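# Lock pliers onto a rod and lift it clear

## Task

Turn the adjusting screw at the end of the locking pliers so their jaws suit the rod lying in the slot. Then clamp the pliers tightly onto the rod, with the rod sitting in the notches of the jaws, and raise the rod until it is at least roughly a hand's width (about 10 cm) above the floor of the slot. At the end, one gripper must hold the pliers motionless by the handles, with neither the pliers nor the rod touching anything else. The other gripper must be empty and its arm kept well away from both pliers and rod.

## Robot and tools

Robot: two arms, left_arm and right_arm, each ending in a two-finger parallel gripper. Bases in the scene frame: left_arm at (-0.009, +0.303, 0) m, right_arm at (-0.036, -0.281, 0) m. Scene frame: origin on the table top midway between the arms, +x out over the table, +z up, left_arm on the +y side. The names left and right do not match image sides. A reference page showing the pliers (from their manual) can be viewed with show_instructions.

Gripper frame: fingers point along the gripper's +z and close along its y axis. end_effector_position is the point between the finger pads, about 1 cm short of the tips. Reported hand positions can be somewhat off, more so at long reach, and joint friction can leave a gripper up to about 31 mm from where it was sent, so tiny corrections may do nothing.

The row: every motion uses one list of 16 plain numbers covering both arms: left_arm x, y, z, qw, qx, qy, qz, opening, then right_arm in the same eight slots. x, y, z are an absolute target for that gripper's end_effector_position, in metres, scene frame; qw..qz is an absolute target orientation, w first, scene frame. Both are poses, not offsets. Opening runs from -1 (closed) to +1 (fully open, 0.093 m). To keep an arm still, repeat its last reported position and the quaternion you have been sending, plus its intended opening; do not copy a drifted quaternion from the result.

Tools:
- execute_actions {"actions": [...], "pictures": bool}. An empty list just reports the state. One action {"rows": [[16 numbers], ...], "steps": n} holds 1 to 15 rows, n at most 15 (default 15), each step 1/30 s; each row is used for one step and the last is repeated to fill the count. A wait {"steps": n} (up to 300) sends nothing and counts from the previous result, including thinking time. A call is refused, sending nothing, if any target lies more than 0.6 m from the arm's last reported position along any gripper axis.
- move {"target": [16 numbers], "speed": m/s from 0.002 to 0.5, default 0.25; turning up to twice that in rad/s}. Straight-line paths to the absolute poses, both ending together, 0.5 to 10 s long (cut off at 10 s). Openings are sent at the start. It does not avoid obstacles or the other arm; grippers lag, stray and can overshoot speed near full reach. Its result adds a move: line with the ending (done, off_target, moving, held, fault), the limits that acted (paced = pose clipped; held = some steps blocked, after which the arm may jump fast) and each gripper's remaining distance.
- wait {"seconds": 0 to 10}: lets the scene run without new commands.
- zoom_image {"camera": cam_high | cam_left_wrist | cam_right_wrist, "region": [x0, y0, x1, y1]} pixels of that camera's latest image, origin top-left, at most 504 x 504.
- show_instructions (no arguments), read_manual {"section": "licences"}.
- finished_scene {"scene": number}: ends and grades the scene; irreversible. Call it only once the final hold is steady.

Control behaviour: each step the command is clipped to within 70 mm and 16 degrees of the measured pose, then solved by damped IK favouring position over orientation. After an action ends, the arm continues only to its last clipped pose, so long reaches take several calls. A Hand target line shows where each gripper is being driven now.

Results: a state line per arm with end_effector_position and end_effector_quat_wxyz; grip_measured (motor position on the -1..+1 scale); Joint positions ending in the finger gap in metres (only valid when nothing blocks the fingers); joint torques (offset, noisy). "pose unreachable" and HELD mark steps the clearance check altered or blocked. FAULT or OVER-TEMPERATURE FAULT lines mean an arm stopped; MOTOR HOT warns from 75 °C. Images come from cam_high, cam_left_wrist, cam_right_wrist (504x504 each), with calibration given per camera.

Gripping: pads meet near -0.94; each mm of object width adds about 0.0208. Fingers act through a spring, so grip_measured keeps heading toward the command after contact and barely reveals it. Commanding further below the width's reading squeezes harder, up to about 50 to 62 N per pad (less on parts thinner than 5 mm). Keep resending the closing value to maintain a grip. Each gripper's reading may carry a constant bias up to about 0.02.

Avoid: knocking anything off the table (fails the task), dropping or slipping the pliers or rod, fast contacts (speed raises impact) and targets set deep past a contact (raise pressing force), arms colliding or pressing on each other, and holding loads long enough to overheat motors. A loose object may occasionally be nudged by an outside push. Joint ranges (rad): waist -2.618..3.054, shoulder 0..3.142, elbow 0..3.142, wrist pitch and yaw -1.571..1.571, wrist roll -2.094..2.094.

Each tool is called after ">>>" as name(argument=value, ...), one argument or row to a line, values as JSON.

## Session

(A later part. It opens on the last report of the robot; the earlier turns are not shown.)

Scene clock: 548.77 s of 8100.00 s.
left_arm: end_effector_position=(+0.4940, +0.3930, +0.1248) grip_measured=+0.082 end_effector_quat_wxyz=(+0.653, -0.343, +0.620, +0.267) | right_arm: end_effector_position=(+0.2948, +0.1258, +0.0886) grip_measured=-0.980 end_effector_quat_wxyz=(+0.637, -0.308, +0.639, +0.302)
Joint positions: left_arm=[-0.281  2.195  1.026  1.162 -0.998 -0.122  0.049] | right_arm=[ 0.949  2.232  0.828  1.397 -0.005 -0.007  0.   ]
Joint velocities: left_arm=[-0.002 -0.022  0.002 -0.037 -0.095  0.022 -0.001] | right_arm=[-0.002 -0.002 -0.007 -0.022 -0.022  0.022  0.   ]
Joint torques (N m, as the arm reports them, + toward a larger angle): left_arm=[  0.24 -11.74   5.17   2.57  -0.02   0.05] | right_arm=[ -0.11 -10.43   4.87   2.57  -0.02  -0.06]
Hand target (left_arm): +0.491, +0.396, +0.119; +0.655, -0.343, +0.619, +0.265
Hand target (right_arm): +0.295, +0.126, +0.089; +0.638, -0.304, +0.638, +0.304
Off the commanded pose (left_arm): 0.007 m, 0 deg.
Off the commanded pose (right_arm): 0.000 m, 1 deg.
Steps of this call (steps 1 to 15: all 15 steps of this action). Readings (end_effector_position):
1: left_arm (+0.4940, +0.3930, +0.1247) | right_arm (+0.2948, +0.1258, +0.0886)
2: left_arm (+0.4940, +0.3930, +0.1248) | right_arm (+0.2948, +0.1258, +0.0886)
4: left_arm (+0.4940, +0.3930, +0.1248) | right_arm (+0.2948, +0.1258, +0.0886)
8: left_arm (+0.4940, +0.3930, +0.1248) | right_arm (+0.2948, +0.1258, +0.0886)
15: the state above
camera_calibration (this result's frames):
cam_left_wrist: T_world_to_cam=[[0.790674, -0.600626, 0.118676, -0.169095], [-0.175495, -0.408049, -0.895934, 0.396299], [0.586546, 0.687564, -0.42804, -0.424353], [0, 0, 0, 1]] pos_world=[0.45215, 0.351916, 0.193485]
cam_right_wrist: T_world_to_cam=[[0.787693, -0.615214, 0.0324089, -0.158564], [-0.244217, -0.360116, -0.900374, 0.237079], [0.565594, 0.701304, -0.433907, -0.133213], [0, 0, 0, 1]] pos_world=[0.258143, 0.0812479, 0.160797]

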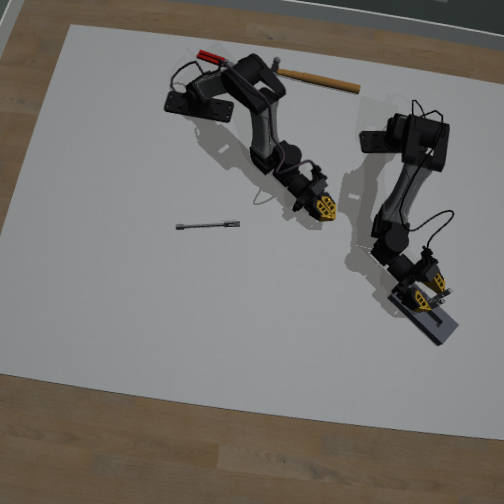

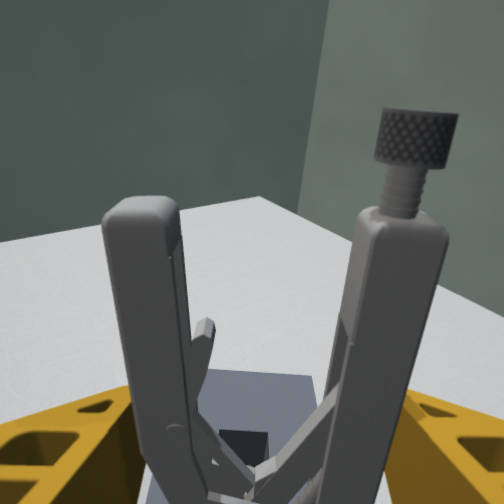

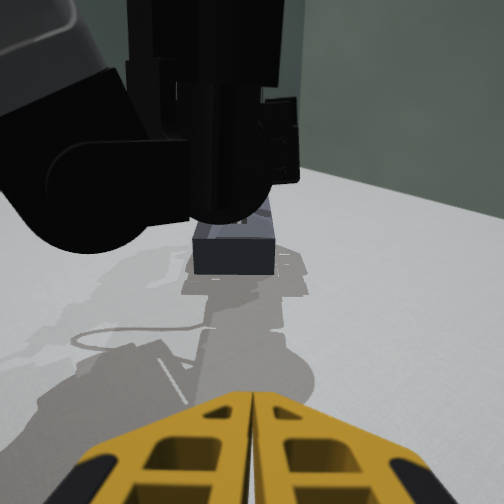

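>>> execute_actions(
  actions=[
    {"rows":[[0.491,0.396,0.119,0.655,-0.342,0.618,0.265,0.03,0.295,0.126,0.089,0.638,-0.304,0.638,0.304,-1]],"steps":15},
  ],
)

>>> execute_actions(
  actions=[
    {"rows":[[0.491,0.396,0.119,0.655,-0.342,0.618,0.265,0.0,0.295,0.126,0.089,0.638,-0.304,0.638,0.304,-1]],"steps":15},
  ],
)

Scene clock: 554.93 s of 8100.00 s.
left_arm: end_effector_position=(+0.4940, +0.3930, +0.1249) grip_measured=+0.044 end_effector_quat_wxyz=(+0.653, -0.342, +0.620, +0.268) | right_arm: end_effector_position=(+0.2948, +0.1258, +0.0886) grip_measured=-0.980 end_effector_quat_wxyz=(+0.637, -0.308, +0.639, +0.302)
Joint positions: left_arm=[-0.281  2.195  1.026  1.163 -0.998 -0.12   0.047] | right_arm=[ 0.949  2.232  0.828  1.397 -0.005 -0.007  0.   ]
Joint velocities: left_arm=[-0.007 -0.002 -0.017  0.125 -0.007 -0.037 -0.002] | right_arm=[-0.007 -0.007 -0.017 -0.051  0.007 -0.007  0.   ]
Joint torques (N m, as the arm reports them, + toward a larger angle): left_arm=[  0.16 -11.83   5.02   2.53  -0.01   0.03] | right_arm=[ -0.14 -10.48   4.87   2.56  -0.02  -0.07]
Hand target (left_arm): +0.491, +0.396, +0.119; +0.655, -0.343, +0.619, +0.265
Hand target (right_arm): +0.295, +0.126, +0.089; +0.638, -0.304, +0.638, +0.304
Off the commanded pose (left_arm): 0.007 m, 0 deg.
Off the commanded pose (right_arm): 0.000 m, 1 deg.
Steps of this call (steps 1 to 170: nothing new was sent; steps 171 to 185: all 15 steps of this action). Readings (end_effector_position):
171: left_arm (+0.4940, +0.3930, +0.1248) | right_arm (+0.2948, +0.1258, +0.0886)
172: left_arm (+0.4940, +0.3930, +0.1248) | right_arm (+0.2948, +0.1258, +0.0886)
174: left_arm (+0.4940, +0.3930, +0.1249) | right_arm (+0.2948, +0.1258, +0.0886)
178: left_arm (+0.4940, +0.3930, +0.1249) | right_arm (+0.2948, +0.1258, +0.0886)
185: the state above
camera_calibration (this result's frames):
cam_left_wrist: T_world_to_cam=[[0.790722, -0.600733, 0.117809, -0.168984], [-0.175882, -0.407262, -0.896216, 0.396329], [0.586366, 0.687937, -0.42769, -0.4244], [0, 0, 0, 1]] pos_world=[0.45218, 0.351856, 0.193593]
cam_right_wrist: T_world_to_cam=[[0.787693, -0.615214, 0.0324089, -0.158564], [-0.244217, -0.360116, -0.900374, 0.237079], [0.565594, 0.701304, -0.433907, -0.133213], [0, 0, 0, 1]] pos_world=[0.258143, 0.0812479, 0.160797]

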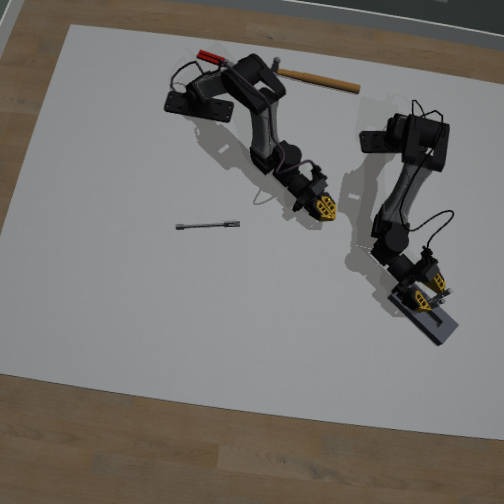

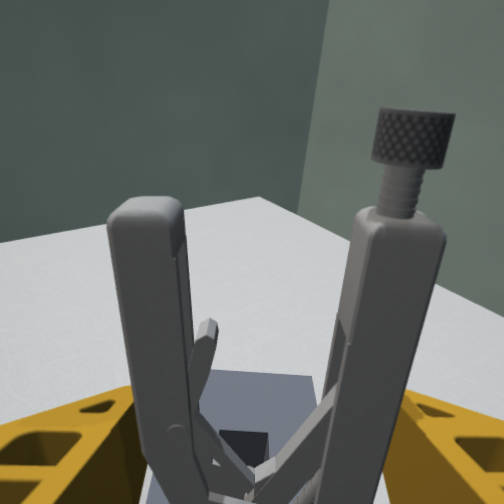

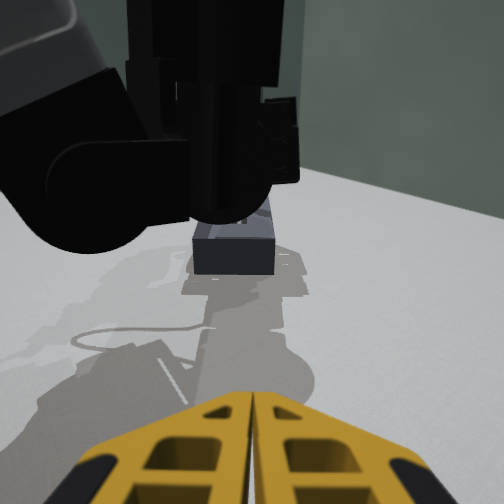

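Scene clock: 555.43 s of 8100.00 s.
left_arm: end_effector_position=(+0.4940, +0.3931, +0.1252) grip_measured=+0.015 end_effector_quat_wxyz=(+0.654, -0.342, +0.619, +0.268) | right_arm: end_effector_position=(+0.2948, +0.1258, +0.0886) grip_measured=-0.980 end_effector_quat_wxyz=(+0.637, -0.308, +0.639, +0.302)
Joint positions: left_arm=[-0.281  2.195  1.026  1.165 -0.998 -0.119  0.046] | right_arm=[ 0.949  2.232  0.828  1.397 -0.005 -0.007  0.   ]
Joint velocities: left_arm=[-0.012 -0.017  0.007 -0.037 -0.037 -0.022  0.001] | right_arm=[-0.007 -0.002 -0.007  0.037 -0.037 -0.022  0.   ]
Joint torques (N m, as the arm reports them, + toward a larger angle): left_arm=[  0.31 -11.75   5.01   2.55   0.01   0.01] | right_arm=[ -0.11 -10.4    4.87   2.55  -0.01  -0.07]
Hand target (left_arm): +0.491, +0.396, +0.119; +0.655, -0.343, +0.619, +0.265
Hand target (right_arm): +0.295, +0.126, +0.089; +0.638, -0.304, +0.638, +0.304
Off the commanded pose (left_arm): 0.007 m, 0 deg.
Off the commanded pose (right_arm): 0.000 m, 1 deg.
Steps of this call (steps 1 to 15: all 15 steps of this action). Readings (end_effector_position):
1: left_arm (+0.4940, +0.3930, +0.1249) | right_arm (+0.2948, +0.1258, +0.0886)
2: left_arm (+0.4940, +0.3931, +0.1251) | right_arm (+0.2948, +0.1258, +0.0886)
4: left_arm (+0.4940, +0.3931, +0.1252) | right_arm (+0.2948, +0.1258, +0.0886)
8: left_arm (+0.4940, +0.3931, +0.1252) | right_arm (+0.2948, +0.1258, +0.0886)
15: the state above
camera_calibration (this result's frames):
cam_left_wrist: T_world_to_cam=[[0.79083, -0.600495, 0.118291, -0.169167], [-0.174827, -0.406862, -0.896604, 0.39599], [0.586535, 0.688381, -0.426742, -0.424641], [0, 0, 0, 1]] pos_world=[0.452078, 0.351844, 0.193845]
cam_right_wrist: T_world_to_cam=[[0.787693, -0.615214, 0.0324089, -0.158564], [-0.244217, -0.360116, -0.900374, 0.237079], [0.565594, 0.701304, -0.433907, -0.133213], [0, 0, 0, 1]] pos_world=[0.258143, 0.0812479, 0.160797]

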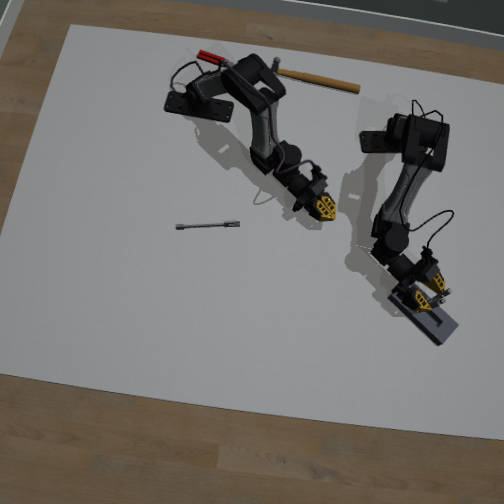

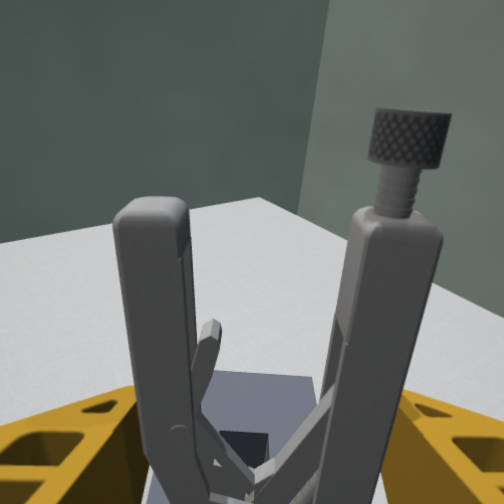

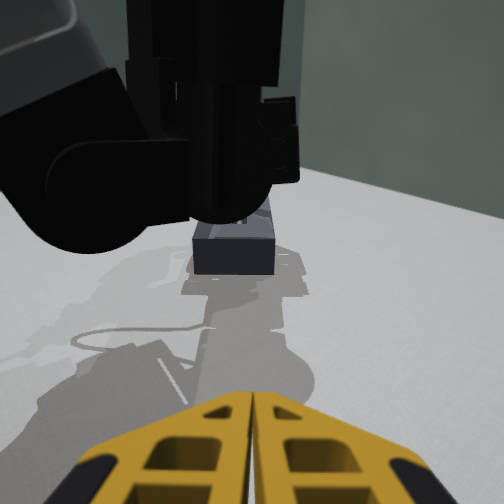

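>>> execute_actions(
  actions=[
    {"rows":[[0.491,0.396,0.119,0.655,-0.342,0.618,0.265,-0.03,0.295,0.126,0.089,0.638,-0.304,0.638,0.304,-1]],"steps":15},
  ],
)

Scene clock: 561.27 s of 8100.00 s.
left_arm: end_effector_position=(+0.4938, +0.3933, +0.1258) grip_measured=-0.014 end_effector_quat_wxyz=(+0.654, -0.343, +0.618, +0.268) | right_arm: end_effector_position=(+0.2948, +0.1258, +0.0886) grip_measured=-0.980 end_effector_quat_wxyz=(+0.637, -0.308, +0.639, +0.302)
Joint positions: left_arm=[-0.281  2.195  1.026  1.168 -1.    -0.118  0.045] | right_arm=[ 0.949  2.232  0.828  1.397 -0.005 -0.007  0.   ]
Joint velocities: left_arm=[-0.002  0.007  0.002 -0.022 -0.037 -0.007 -0.   ] | right_arm=[ 0.002 -0.002 -0.002  0.051  0.022 -0.007  0.   ]
Joint torques (N m, as the arm reports them, + toward a larger angle): left_arm=[  0.16 -11.88   5.06   2.47   0.02   0.02] | right_arm=[ -0.13 -10.44   4.86   2.57  -0.02  -0.05]
Hand target (left_arm): +0.491, +0.396, +0.119; +0.655, -0.343, +0.619, +0.265
Hand target (right_arm): +0.295, +0.126, +0.089; +0.638, -0.304, +0.638, +0.304
Off the commanded pose (left_arm): 0.008 m, 0 deg.
Off the commanded pose (right_arm): 0.000 m, 1 deg.
Steps of this call (steps 1 to 160: nothing new was sent; steps 161 to 175: all 15 steps of this action). Readings (end_effector_position):
161: left_arm (+0.4939, +0.3931, +0.1253) | right_arm (+0.2948, +0.1258, +0.0886)
162: left_arm (+0.4939, +0.3932, +0.1254) | right_arm (+0.2948, +0.1258, +0.0886)
164: left_arm (+0.4938, +0.3933, +0.1257) | right_arm (+0.2948, +0.1258, +0.0886)
168: left_arm (+0.4938, +0.3933, +0.1258) | right_arm (+0.2948, +0.1258, +0.0886)
175: the state above
camera_calibration (this result's frames):
cam_left_wrist: T_world_to_cam=[[0.791409, -0.599303, 0.120448, -0.170005], [-0.171677, -0.407016, -0.897142, 0.395102], [0.586685, 0.689328, -0.425003, -0.425058], [0, 0, 0, 1]] pos_world=[0.451748, 0.351933, 0.194289]
cam_right_wrist: T_world_to_cam=[[0.787693, -0.615214, 0.0324089, -0.158564], [-0.244217, -0.360116, -0.900374, 0.237079], [0.565594, 0.701304, -0.433907, -0.133213], [0, 0, 0, 1]] pos_world=[0.258143, 0.0812479, 0.160797]

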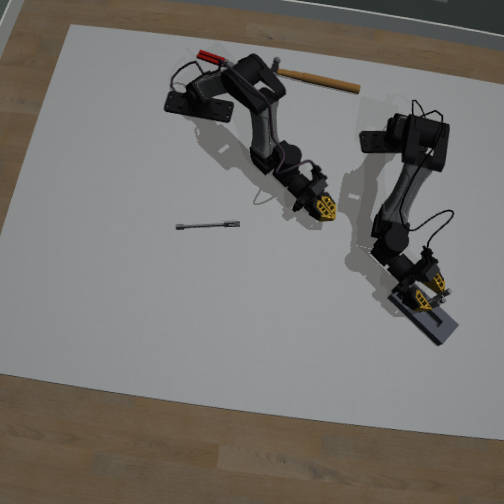

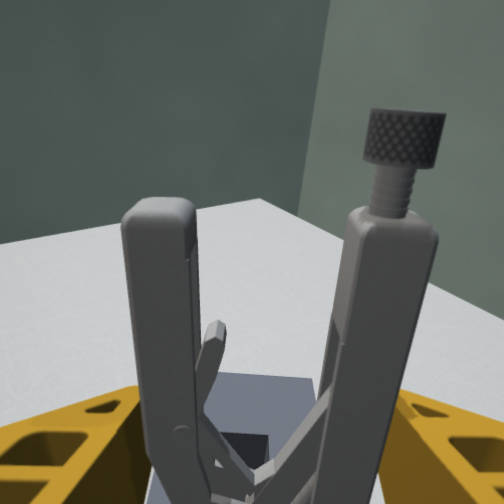

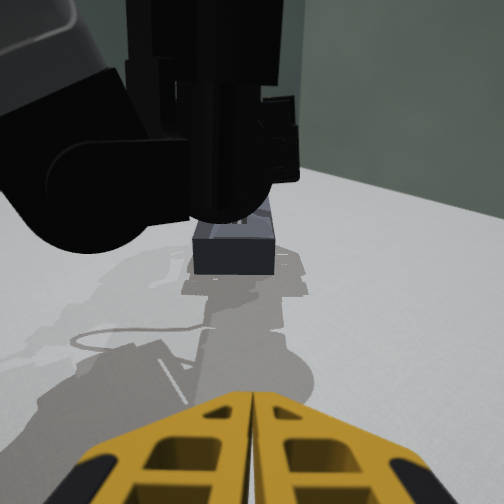

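>>> execute_actions(
  actions=[
    {"rows":[[0.491,0.396,0.119,0.655,-0.342,0.618,0.265,-0.06,0.295,0.126,0.089,0.638,-0.304,0.638,0.304,-1]],"steps":15},
  ],
)

Scene clock: 565.00 s of 8100.00 s.
left_arm: end_effector_position=(+0.4936, +0.3934, +0.1263) grip_measured=-0.042 end_effector_quat_wxyz=(+0.655, -0.344, +0.617, +0.268) | right_arm: end_effector_position=(+0.2948, +0.1258, +0.0886) grip_measured=-0.980 end_effector_quat_wxyz=(+0.637, -0.308, +0.639, +0.302)
Joint positions: left_arm=[-0.281  2.195  1.026  1.172 -1.001 -0.117  0.043] | right_arm=[ 0.949  2.232  0.828  1.397 -0.005 -0.007  0.   ]
Joint velocities: left_arm=[-0.007 -0.007 -0.007 -0.022  0.007  0.007 -0.001] | right_arm=[ 0.012 -0.007  0.002 -0.037 -0.007  0.022  0.   ]
Joint torques (N m, as the arm reports them, + toward a larger angle): left_arm=[  0.21 -11.94   5.02   2.47   0.05  -0.03] | right_arm=[ -0.18 -10.43   4.9    2.57  -0.01  -0.06]
Hand target (left_arm): +0.491, +0.396, +0.119; +0.655, -0.343, +0.619, +0.265
Hand target (right_arm): +0.295, +0.126, +0.089; +0.638, -0.304, +0.638, +0.304
Off the commanded pose (left_arm): 0.008 m, 0 deg.
Off the commanded pose (right_arm): 0.000 m, 1 deg.
Steps of this call (steps 1 to 97: nothing new was sent; steps 98 to 112: all 15 steps of this action). Readings (end_effector_position):
98: left_arm (+0.4938, +0.3933, +0.1258) | right_arm (+0.2948, +0.1258, +0.0886)
99: left_arm (+0.4937, +0.3933, +0.1260) | right_arm (+0.2948, +0.1258, +0.0886)
101: left_arm (+0.4937, +0.3933, +0.1263) | right_arm (+0.2948, +0.1258, +0.0886)
105: left_arm (+0.4936, +0.3934, +0.1263) | right_arm (+0.2948, +0.1258, +0.0886)
112: the state above
camera_calibration (this result's frames):
cam_left_wrist: T_world_to_cam=[[0.791752, -0.598411, 0.122609, -0.170675], [-0.168682, -0.407106, -0.89767, 0.394256], [0.587091, 0.69005, -0.423268, -0.425515], [0, 0, 0, 1]] pos_world=[0.451451, 0.351997, 0.194732]
cam_right_wrist: T_world_to_cam=[[0.787693, -0.615214, 0.0324089, -0.158564], [-0.244217, -0.360116, -0.900374, 0.237079], [0.565594, 0.701304, -0.433907, -0.133213], [0, 0, 0, 1]] pos_world=[0.258143, 0.0812479, 0.160797]

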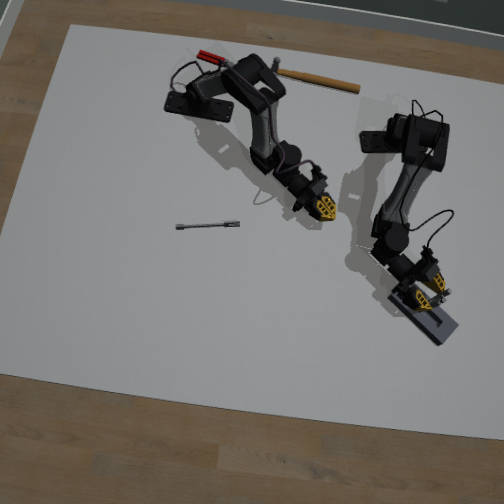

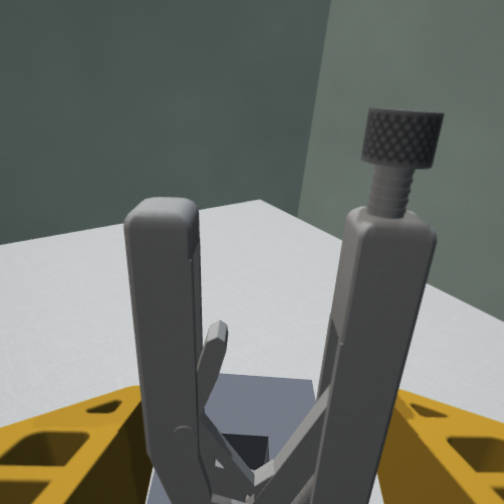

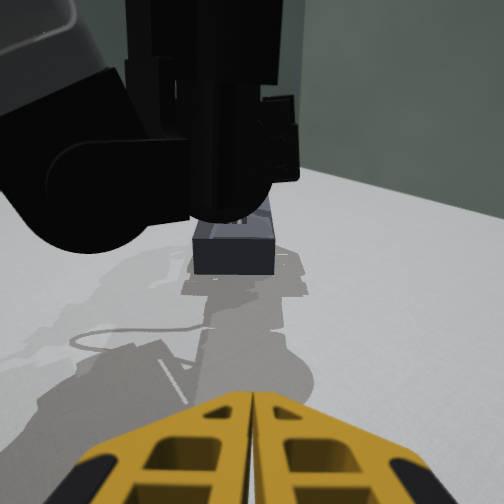

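>>> execute_actions(
  actions=[
    {"rows":[[0.491,0.396,0.121,0.655,-0.342,0.618,0.265,0.06,0.295,0.126,0.089,0.638,-0.304,0.638,0.304,-1]],"steps":15},
  ],
)

Scene clock: 569.17 s of 8100.00 s.
left_arm: end_effector_position=(+0.4936, +0.3934, +0.1263) grip_measured=+0.063 end_effector_quat_wxyz=(+0.655, -0.344, +0.617, +0.268) | right_arm: end_effector_position=(+0.2948, +0.1258, +0.0886) grip_measured=-0.980 end_effector_quat_wxyz=(+0.637, -0.308, +0.639, +0.302)
Joint positions: left_arm=[-0.281  2.195  1.026  1.172 -1.001 -0.117  0.048] | right_arm=[ 0.949  2.232  0.828  1.397 -0.005 -0.007  0.   ]
Joint velocities: left_arm=[-0.002 -0.007 -0.007 -0.022 -0.007  0.022 -0.001] | right_arm=[ 0.007 -0.002 -0.017  0.007 -0.066  0.066  0.   ]
Joint torques (N m, as the arm reports them, + toward a larger angle): left_arm=[  0.08 -12.33   5.06   2.37   0.01  -0.01] | right_arm=[ -0.15 -10.44   4.88   2.56  -0.03  -0.07]
Hand target (left_arm): +0.491, +0.396, +0.121; +0.655, -0.342, +0.619, +0.265
Hand target (right_arm): +0.295, +0.126, +0.089; +0.638, -0.304, +0.638, +0.304
Off the commanded pose (left_arm): 0.006 m, 0 deg.
Off the commanded pose (right_arm): 0.000 m, 1 deg.
Steps of this call (steps 1 to 110: nothing new was sent; steps 111 to 125: all 15 steps of this action). Readings (end_effector_position):
111: left_arm (+0.4936, +0.3934, +0.1263) | right_arm (+0.2948, +0.1258, +0.0886)
112: left_arm (+0.4936, +0.3934, +0.1263) | right_arm (+0.2948, +0.1258, +0.0886)
114: left_arm (+0.4936, +0.3934, +0.1263) | right_arm (+0.2948, +0.1258, +0.0886)
118: left_arm (+0.4936, +0.3934, +0.1263) | right_arm (+0.2948, +0.1258, +0.0886)
125: the state above
camera_calibration (this result's frames):
cam_left_wrist: T_world_to_cam=[[0.791752, -0.598411, 0.122609, -0.170675], [-0.168682, -0.407106, -0.89767, 0.394256], [0.587091, 0.69005, -0.423268, -0.425515], [0, 0, 0, 1]] pos_world=[0.451451, 0.351997, 0.194732]
cam_right_wrist: T_world_to_cam=[[0.787693, -0.615214, 0.0324089, -0.158564], [-0.244217, -0.360116, -0.900374, 0.237079], [0.565594, 0.701304, -0.433907, -0.133213], [0, 0, 0, 1]] pos_world=[0.258143, 0.0812479, 0.160797]

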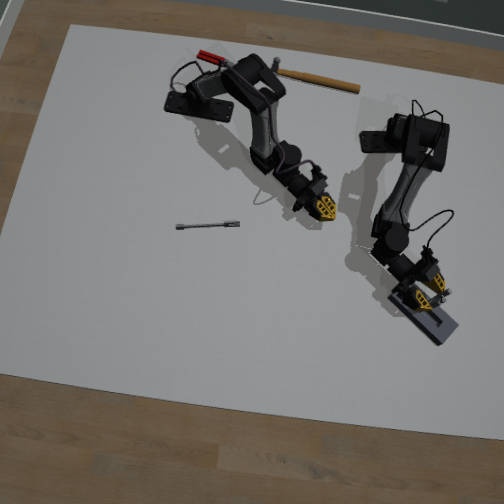

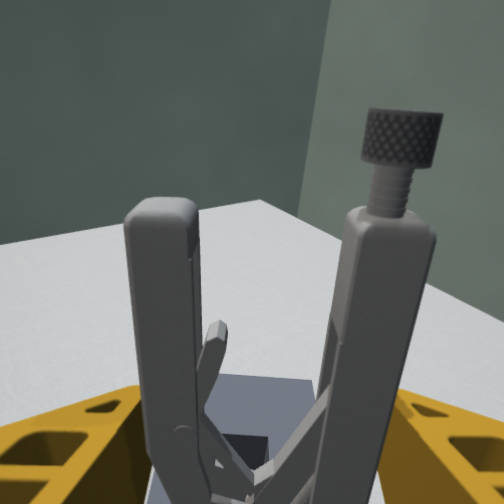

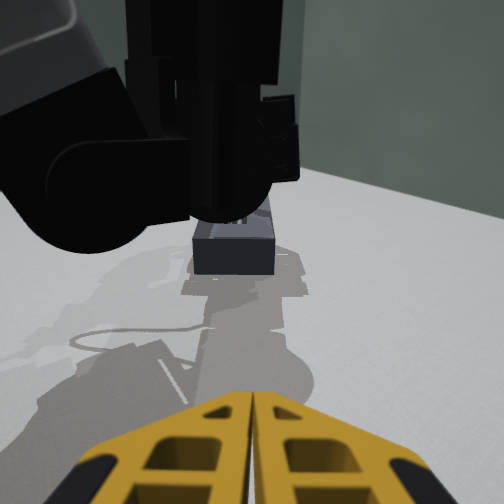

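>>> move(
  target=[0.492,0.394,0.19,0.655,-0.342,0.618,0.265,-0.09,0.22,-0.1,0.13,0.638,-0.304,0.638,0.304,-1],
  speed=0.06,
)

Scene clock: 576.30 s of 8100.00 s.
left_arm: end_effector_position=(+0.4875, +0.3933, +0.1660) grip_measured=-0.078 end_effector_quat_wxyz=(+0.634, -0.329, +0.642, +0.281) | right_arm: end_effector_position=(+0.2268, -0.0980, +0.1255) grip_measured=-0.980 end_effector_quat_wxyz=(+0.628, -0.302, +0.649, +0.304)
Joint positions: left_arm=[-0.281  2.023  1.026  0.923 -0.993 -0.117  0.041] | right_arm=[ 0.388  1.616  0.041  1.545 -0.561 -0.     0.   ]
Joint velocities: left_arm=[ 0.002 -0.002 -0.007 -0.022  0.022 -0.022  0.   ] | right_arm=[ 0.012 -0.017  0.002 -0.007 -0.007  0.037  0.   ]
Joint torques (N m, as the arm reports them, + toward a larger angle): left_arm=[ -0.13 -14.7   10.37   2.43  -0.12   0.  ] | right_arm=[-0.89 -6.12  2.57  2.55 -0.12 -0.05]
Hand target (left_arm): +0.490, +0.394, +0.190; +0.656, -0.342, +0.619, +0.265
Hand target (right_arm): +0.223, -0.100, +0.132; +0.636, -0.301, +0.641, +0.307
Off the commanded pose (left_arm): 0.024 m, 4 deg.
Off the commanded pose (right_arm): 0.008 m, 2 deg.
joint sent to its limit (right arm) — the command would take joint 4 (wrist pitch) past its upper limit, so that joint was sent only as far as its limit.
move: off_target (left_arm)
camera_calibration (this result's frames):
cam_left_wrist: T_world_to_cam=[[0.794226, -0.604877, 0.0577021, -0.158626], [-0.239237, -0.398587, -0.885378, 0.457809], [0.558544, 0.689385, -0.461277, -0.384658], [0, 0, 0, 1]] pos_world=[0.450358, 0.351705, 0.237053]
cam_right_wrist: T_world_to_cam=[[0.784433, -0.620136, 0.0097572, -0.240785], [-0.272389, -0.358603, -0.892865, 0.178665], [0.557197, 0.697735, -0.450219, 0.0817958], [0, 0, 0, 1]] pos_world=[0.19197, -0.142321, 0.198699]

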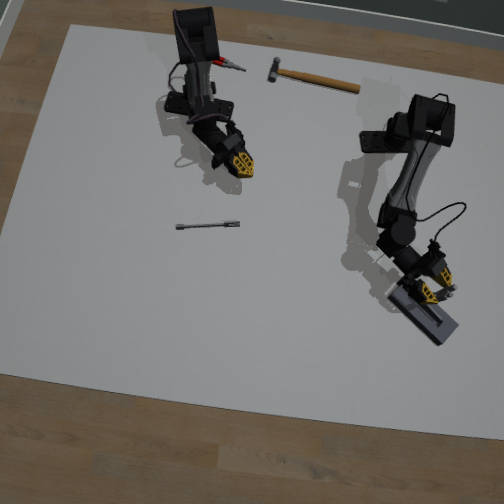

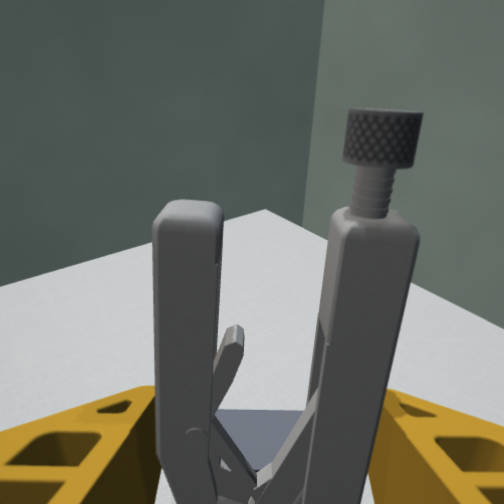

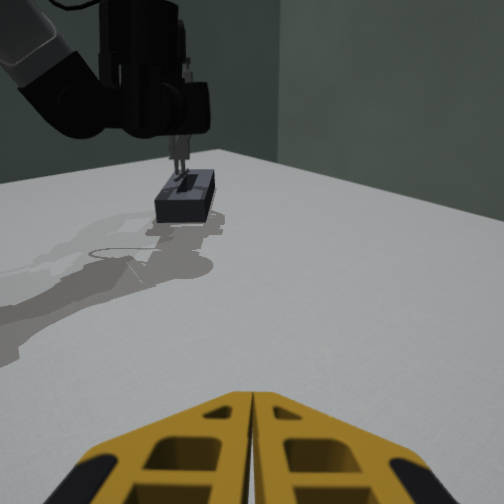

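>>> zoom_image(
  camera="cam_right_wrist",
  region=[140,130,230,220],
)

>>> move(
  target=[0.44,0.36,0.31,0.655,-0.342,0.618,0.265,-0.2,0.22,-0.1,0.13,0.638,-0.304,0.638,0.304,-1],
  speed=0.06,
)

Region (140, 130, 230, 220) of cam_right_wrist's 504x504 image, scaled by 5.600, with more detail than that image has.

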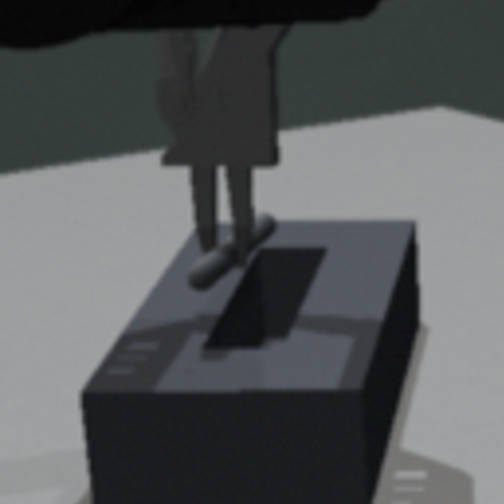

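Scene clock: 582.13 s of 8100.00 s.
left_arm: end_effector_position=(+0.4396, +0.3624, +0.2860) grip_measured=-0.162 end_effector_quat_wxyz=(+0.635, -0.327, +0.641, +0.282) | right_arm: end_effector_position=(+0.2240, -0.0985, +0.1228) grip_measured=-0.980 end_effector_quat_wxyz=(+0.624, -0.302, +0.652, +0.306)
Joint positions: left_arm=[-0.383  1.634  1.072  0.487 -1.095 -0.12   0.037] | right_arm=[ 0.388  1.616  0.031  1.546 -0.564 -0.     0.   ]
Joint velocities: left_arm=[-0.012  0.007 -0.017 -0.095 -0.081  0.007  0.   ] | right_arm=[-0.007  0.002  0.002  0.037 -0.051 -0.037  0.   ]
Joint torques (N m, as the arm reports them, + toward a larger angle): left_arm=[ -0.92 -11.46  12.73   2.34  -0.28  -0.05] | right_arm=[-0.35 -6.35  2.53  2.54 -0.08 -0.17]
Hand target (left_arm): +0.437, +0.360, +0.310; +0.655, -0.343, +0.619, +0.264
Hand target (right_arm): +0.220, -0.100, +0.130; +0.636, -0.305, +0.641, +0.303
Off the commanded pose (left_arm): 0.024 m, 4 deg.
Off the commanded pose (right_arm): 0.008 m, 2 deg.
joint sent to its limit (right arm) — the command would take joint 4 (wrist pitch) past its upper limit, so that joint was sent only as far as its limit.
move: off_target (left_arm)
camera_calibration (this result's frames):
cam_left_wrist: T_world_to_cam=[[0.793363, -0.60624, 0.0551993, -0.144583], [-0.238634, -0.393142, -0.887971, 0.538762], [0.560025, 0.691312, -0.456574, -0.283857], [0, 0, 0, 1]] pos_world=[0.402241, 0.320392, 0.356784]
cam_right_wrist: T_world_to_cam=[[0.786379, -0.617731, 0.00407835, -0.238381], [-0.27964, -0.361856, -0.889304, 0.176261], [0.550826, 0.698189, -0.457298, 0.084834], [0, 0, 0, 1]] pos_world=[0.190018, -0.142704, 0.196516]

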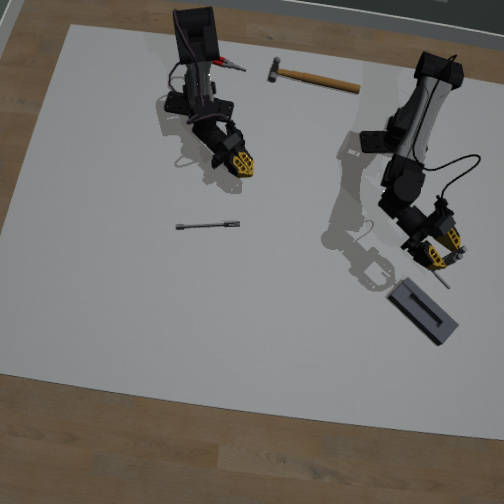

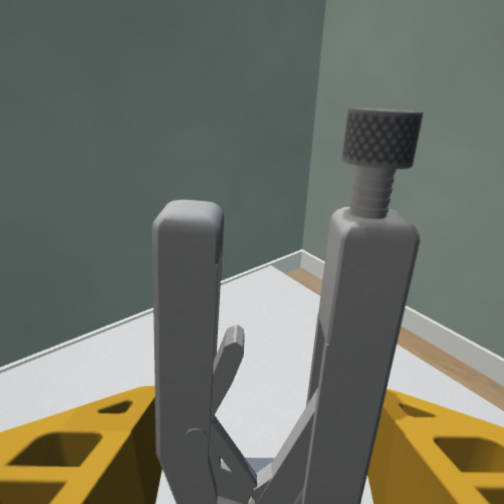

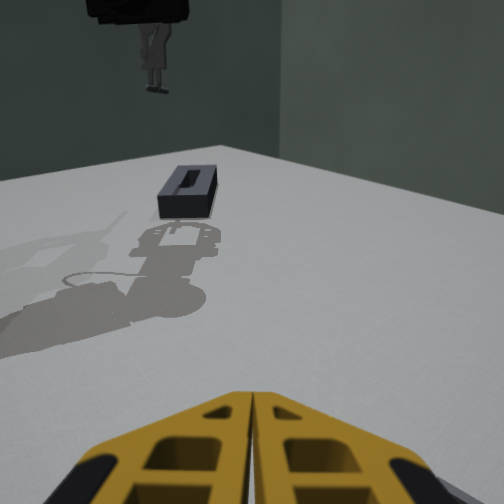

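>>> finished_scene(
  scene=2,
)

The scene is finished: the task was done.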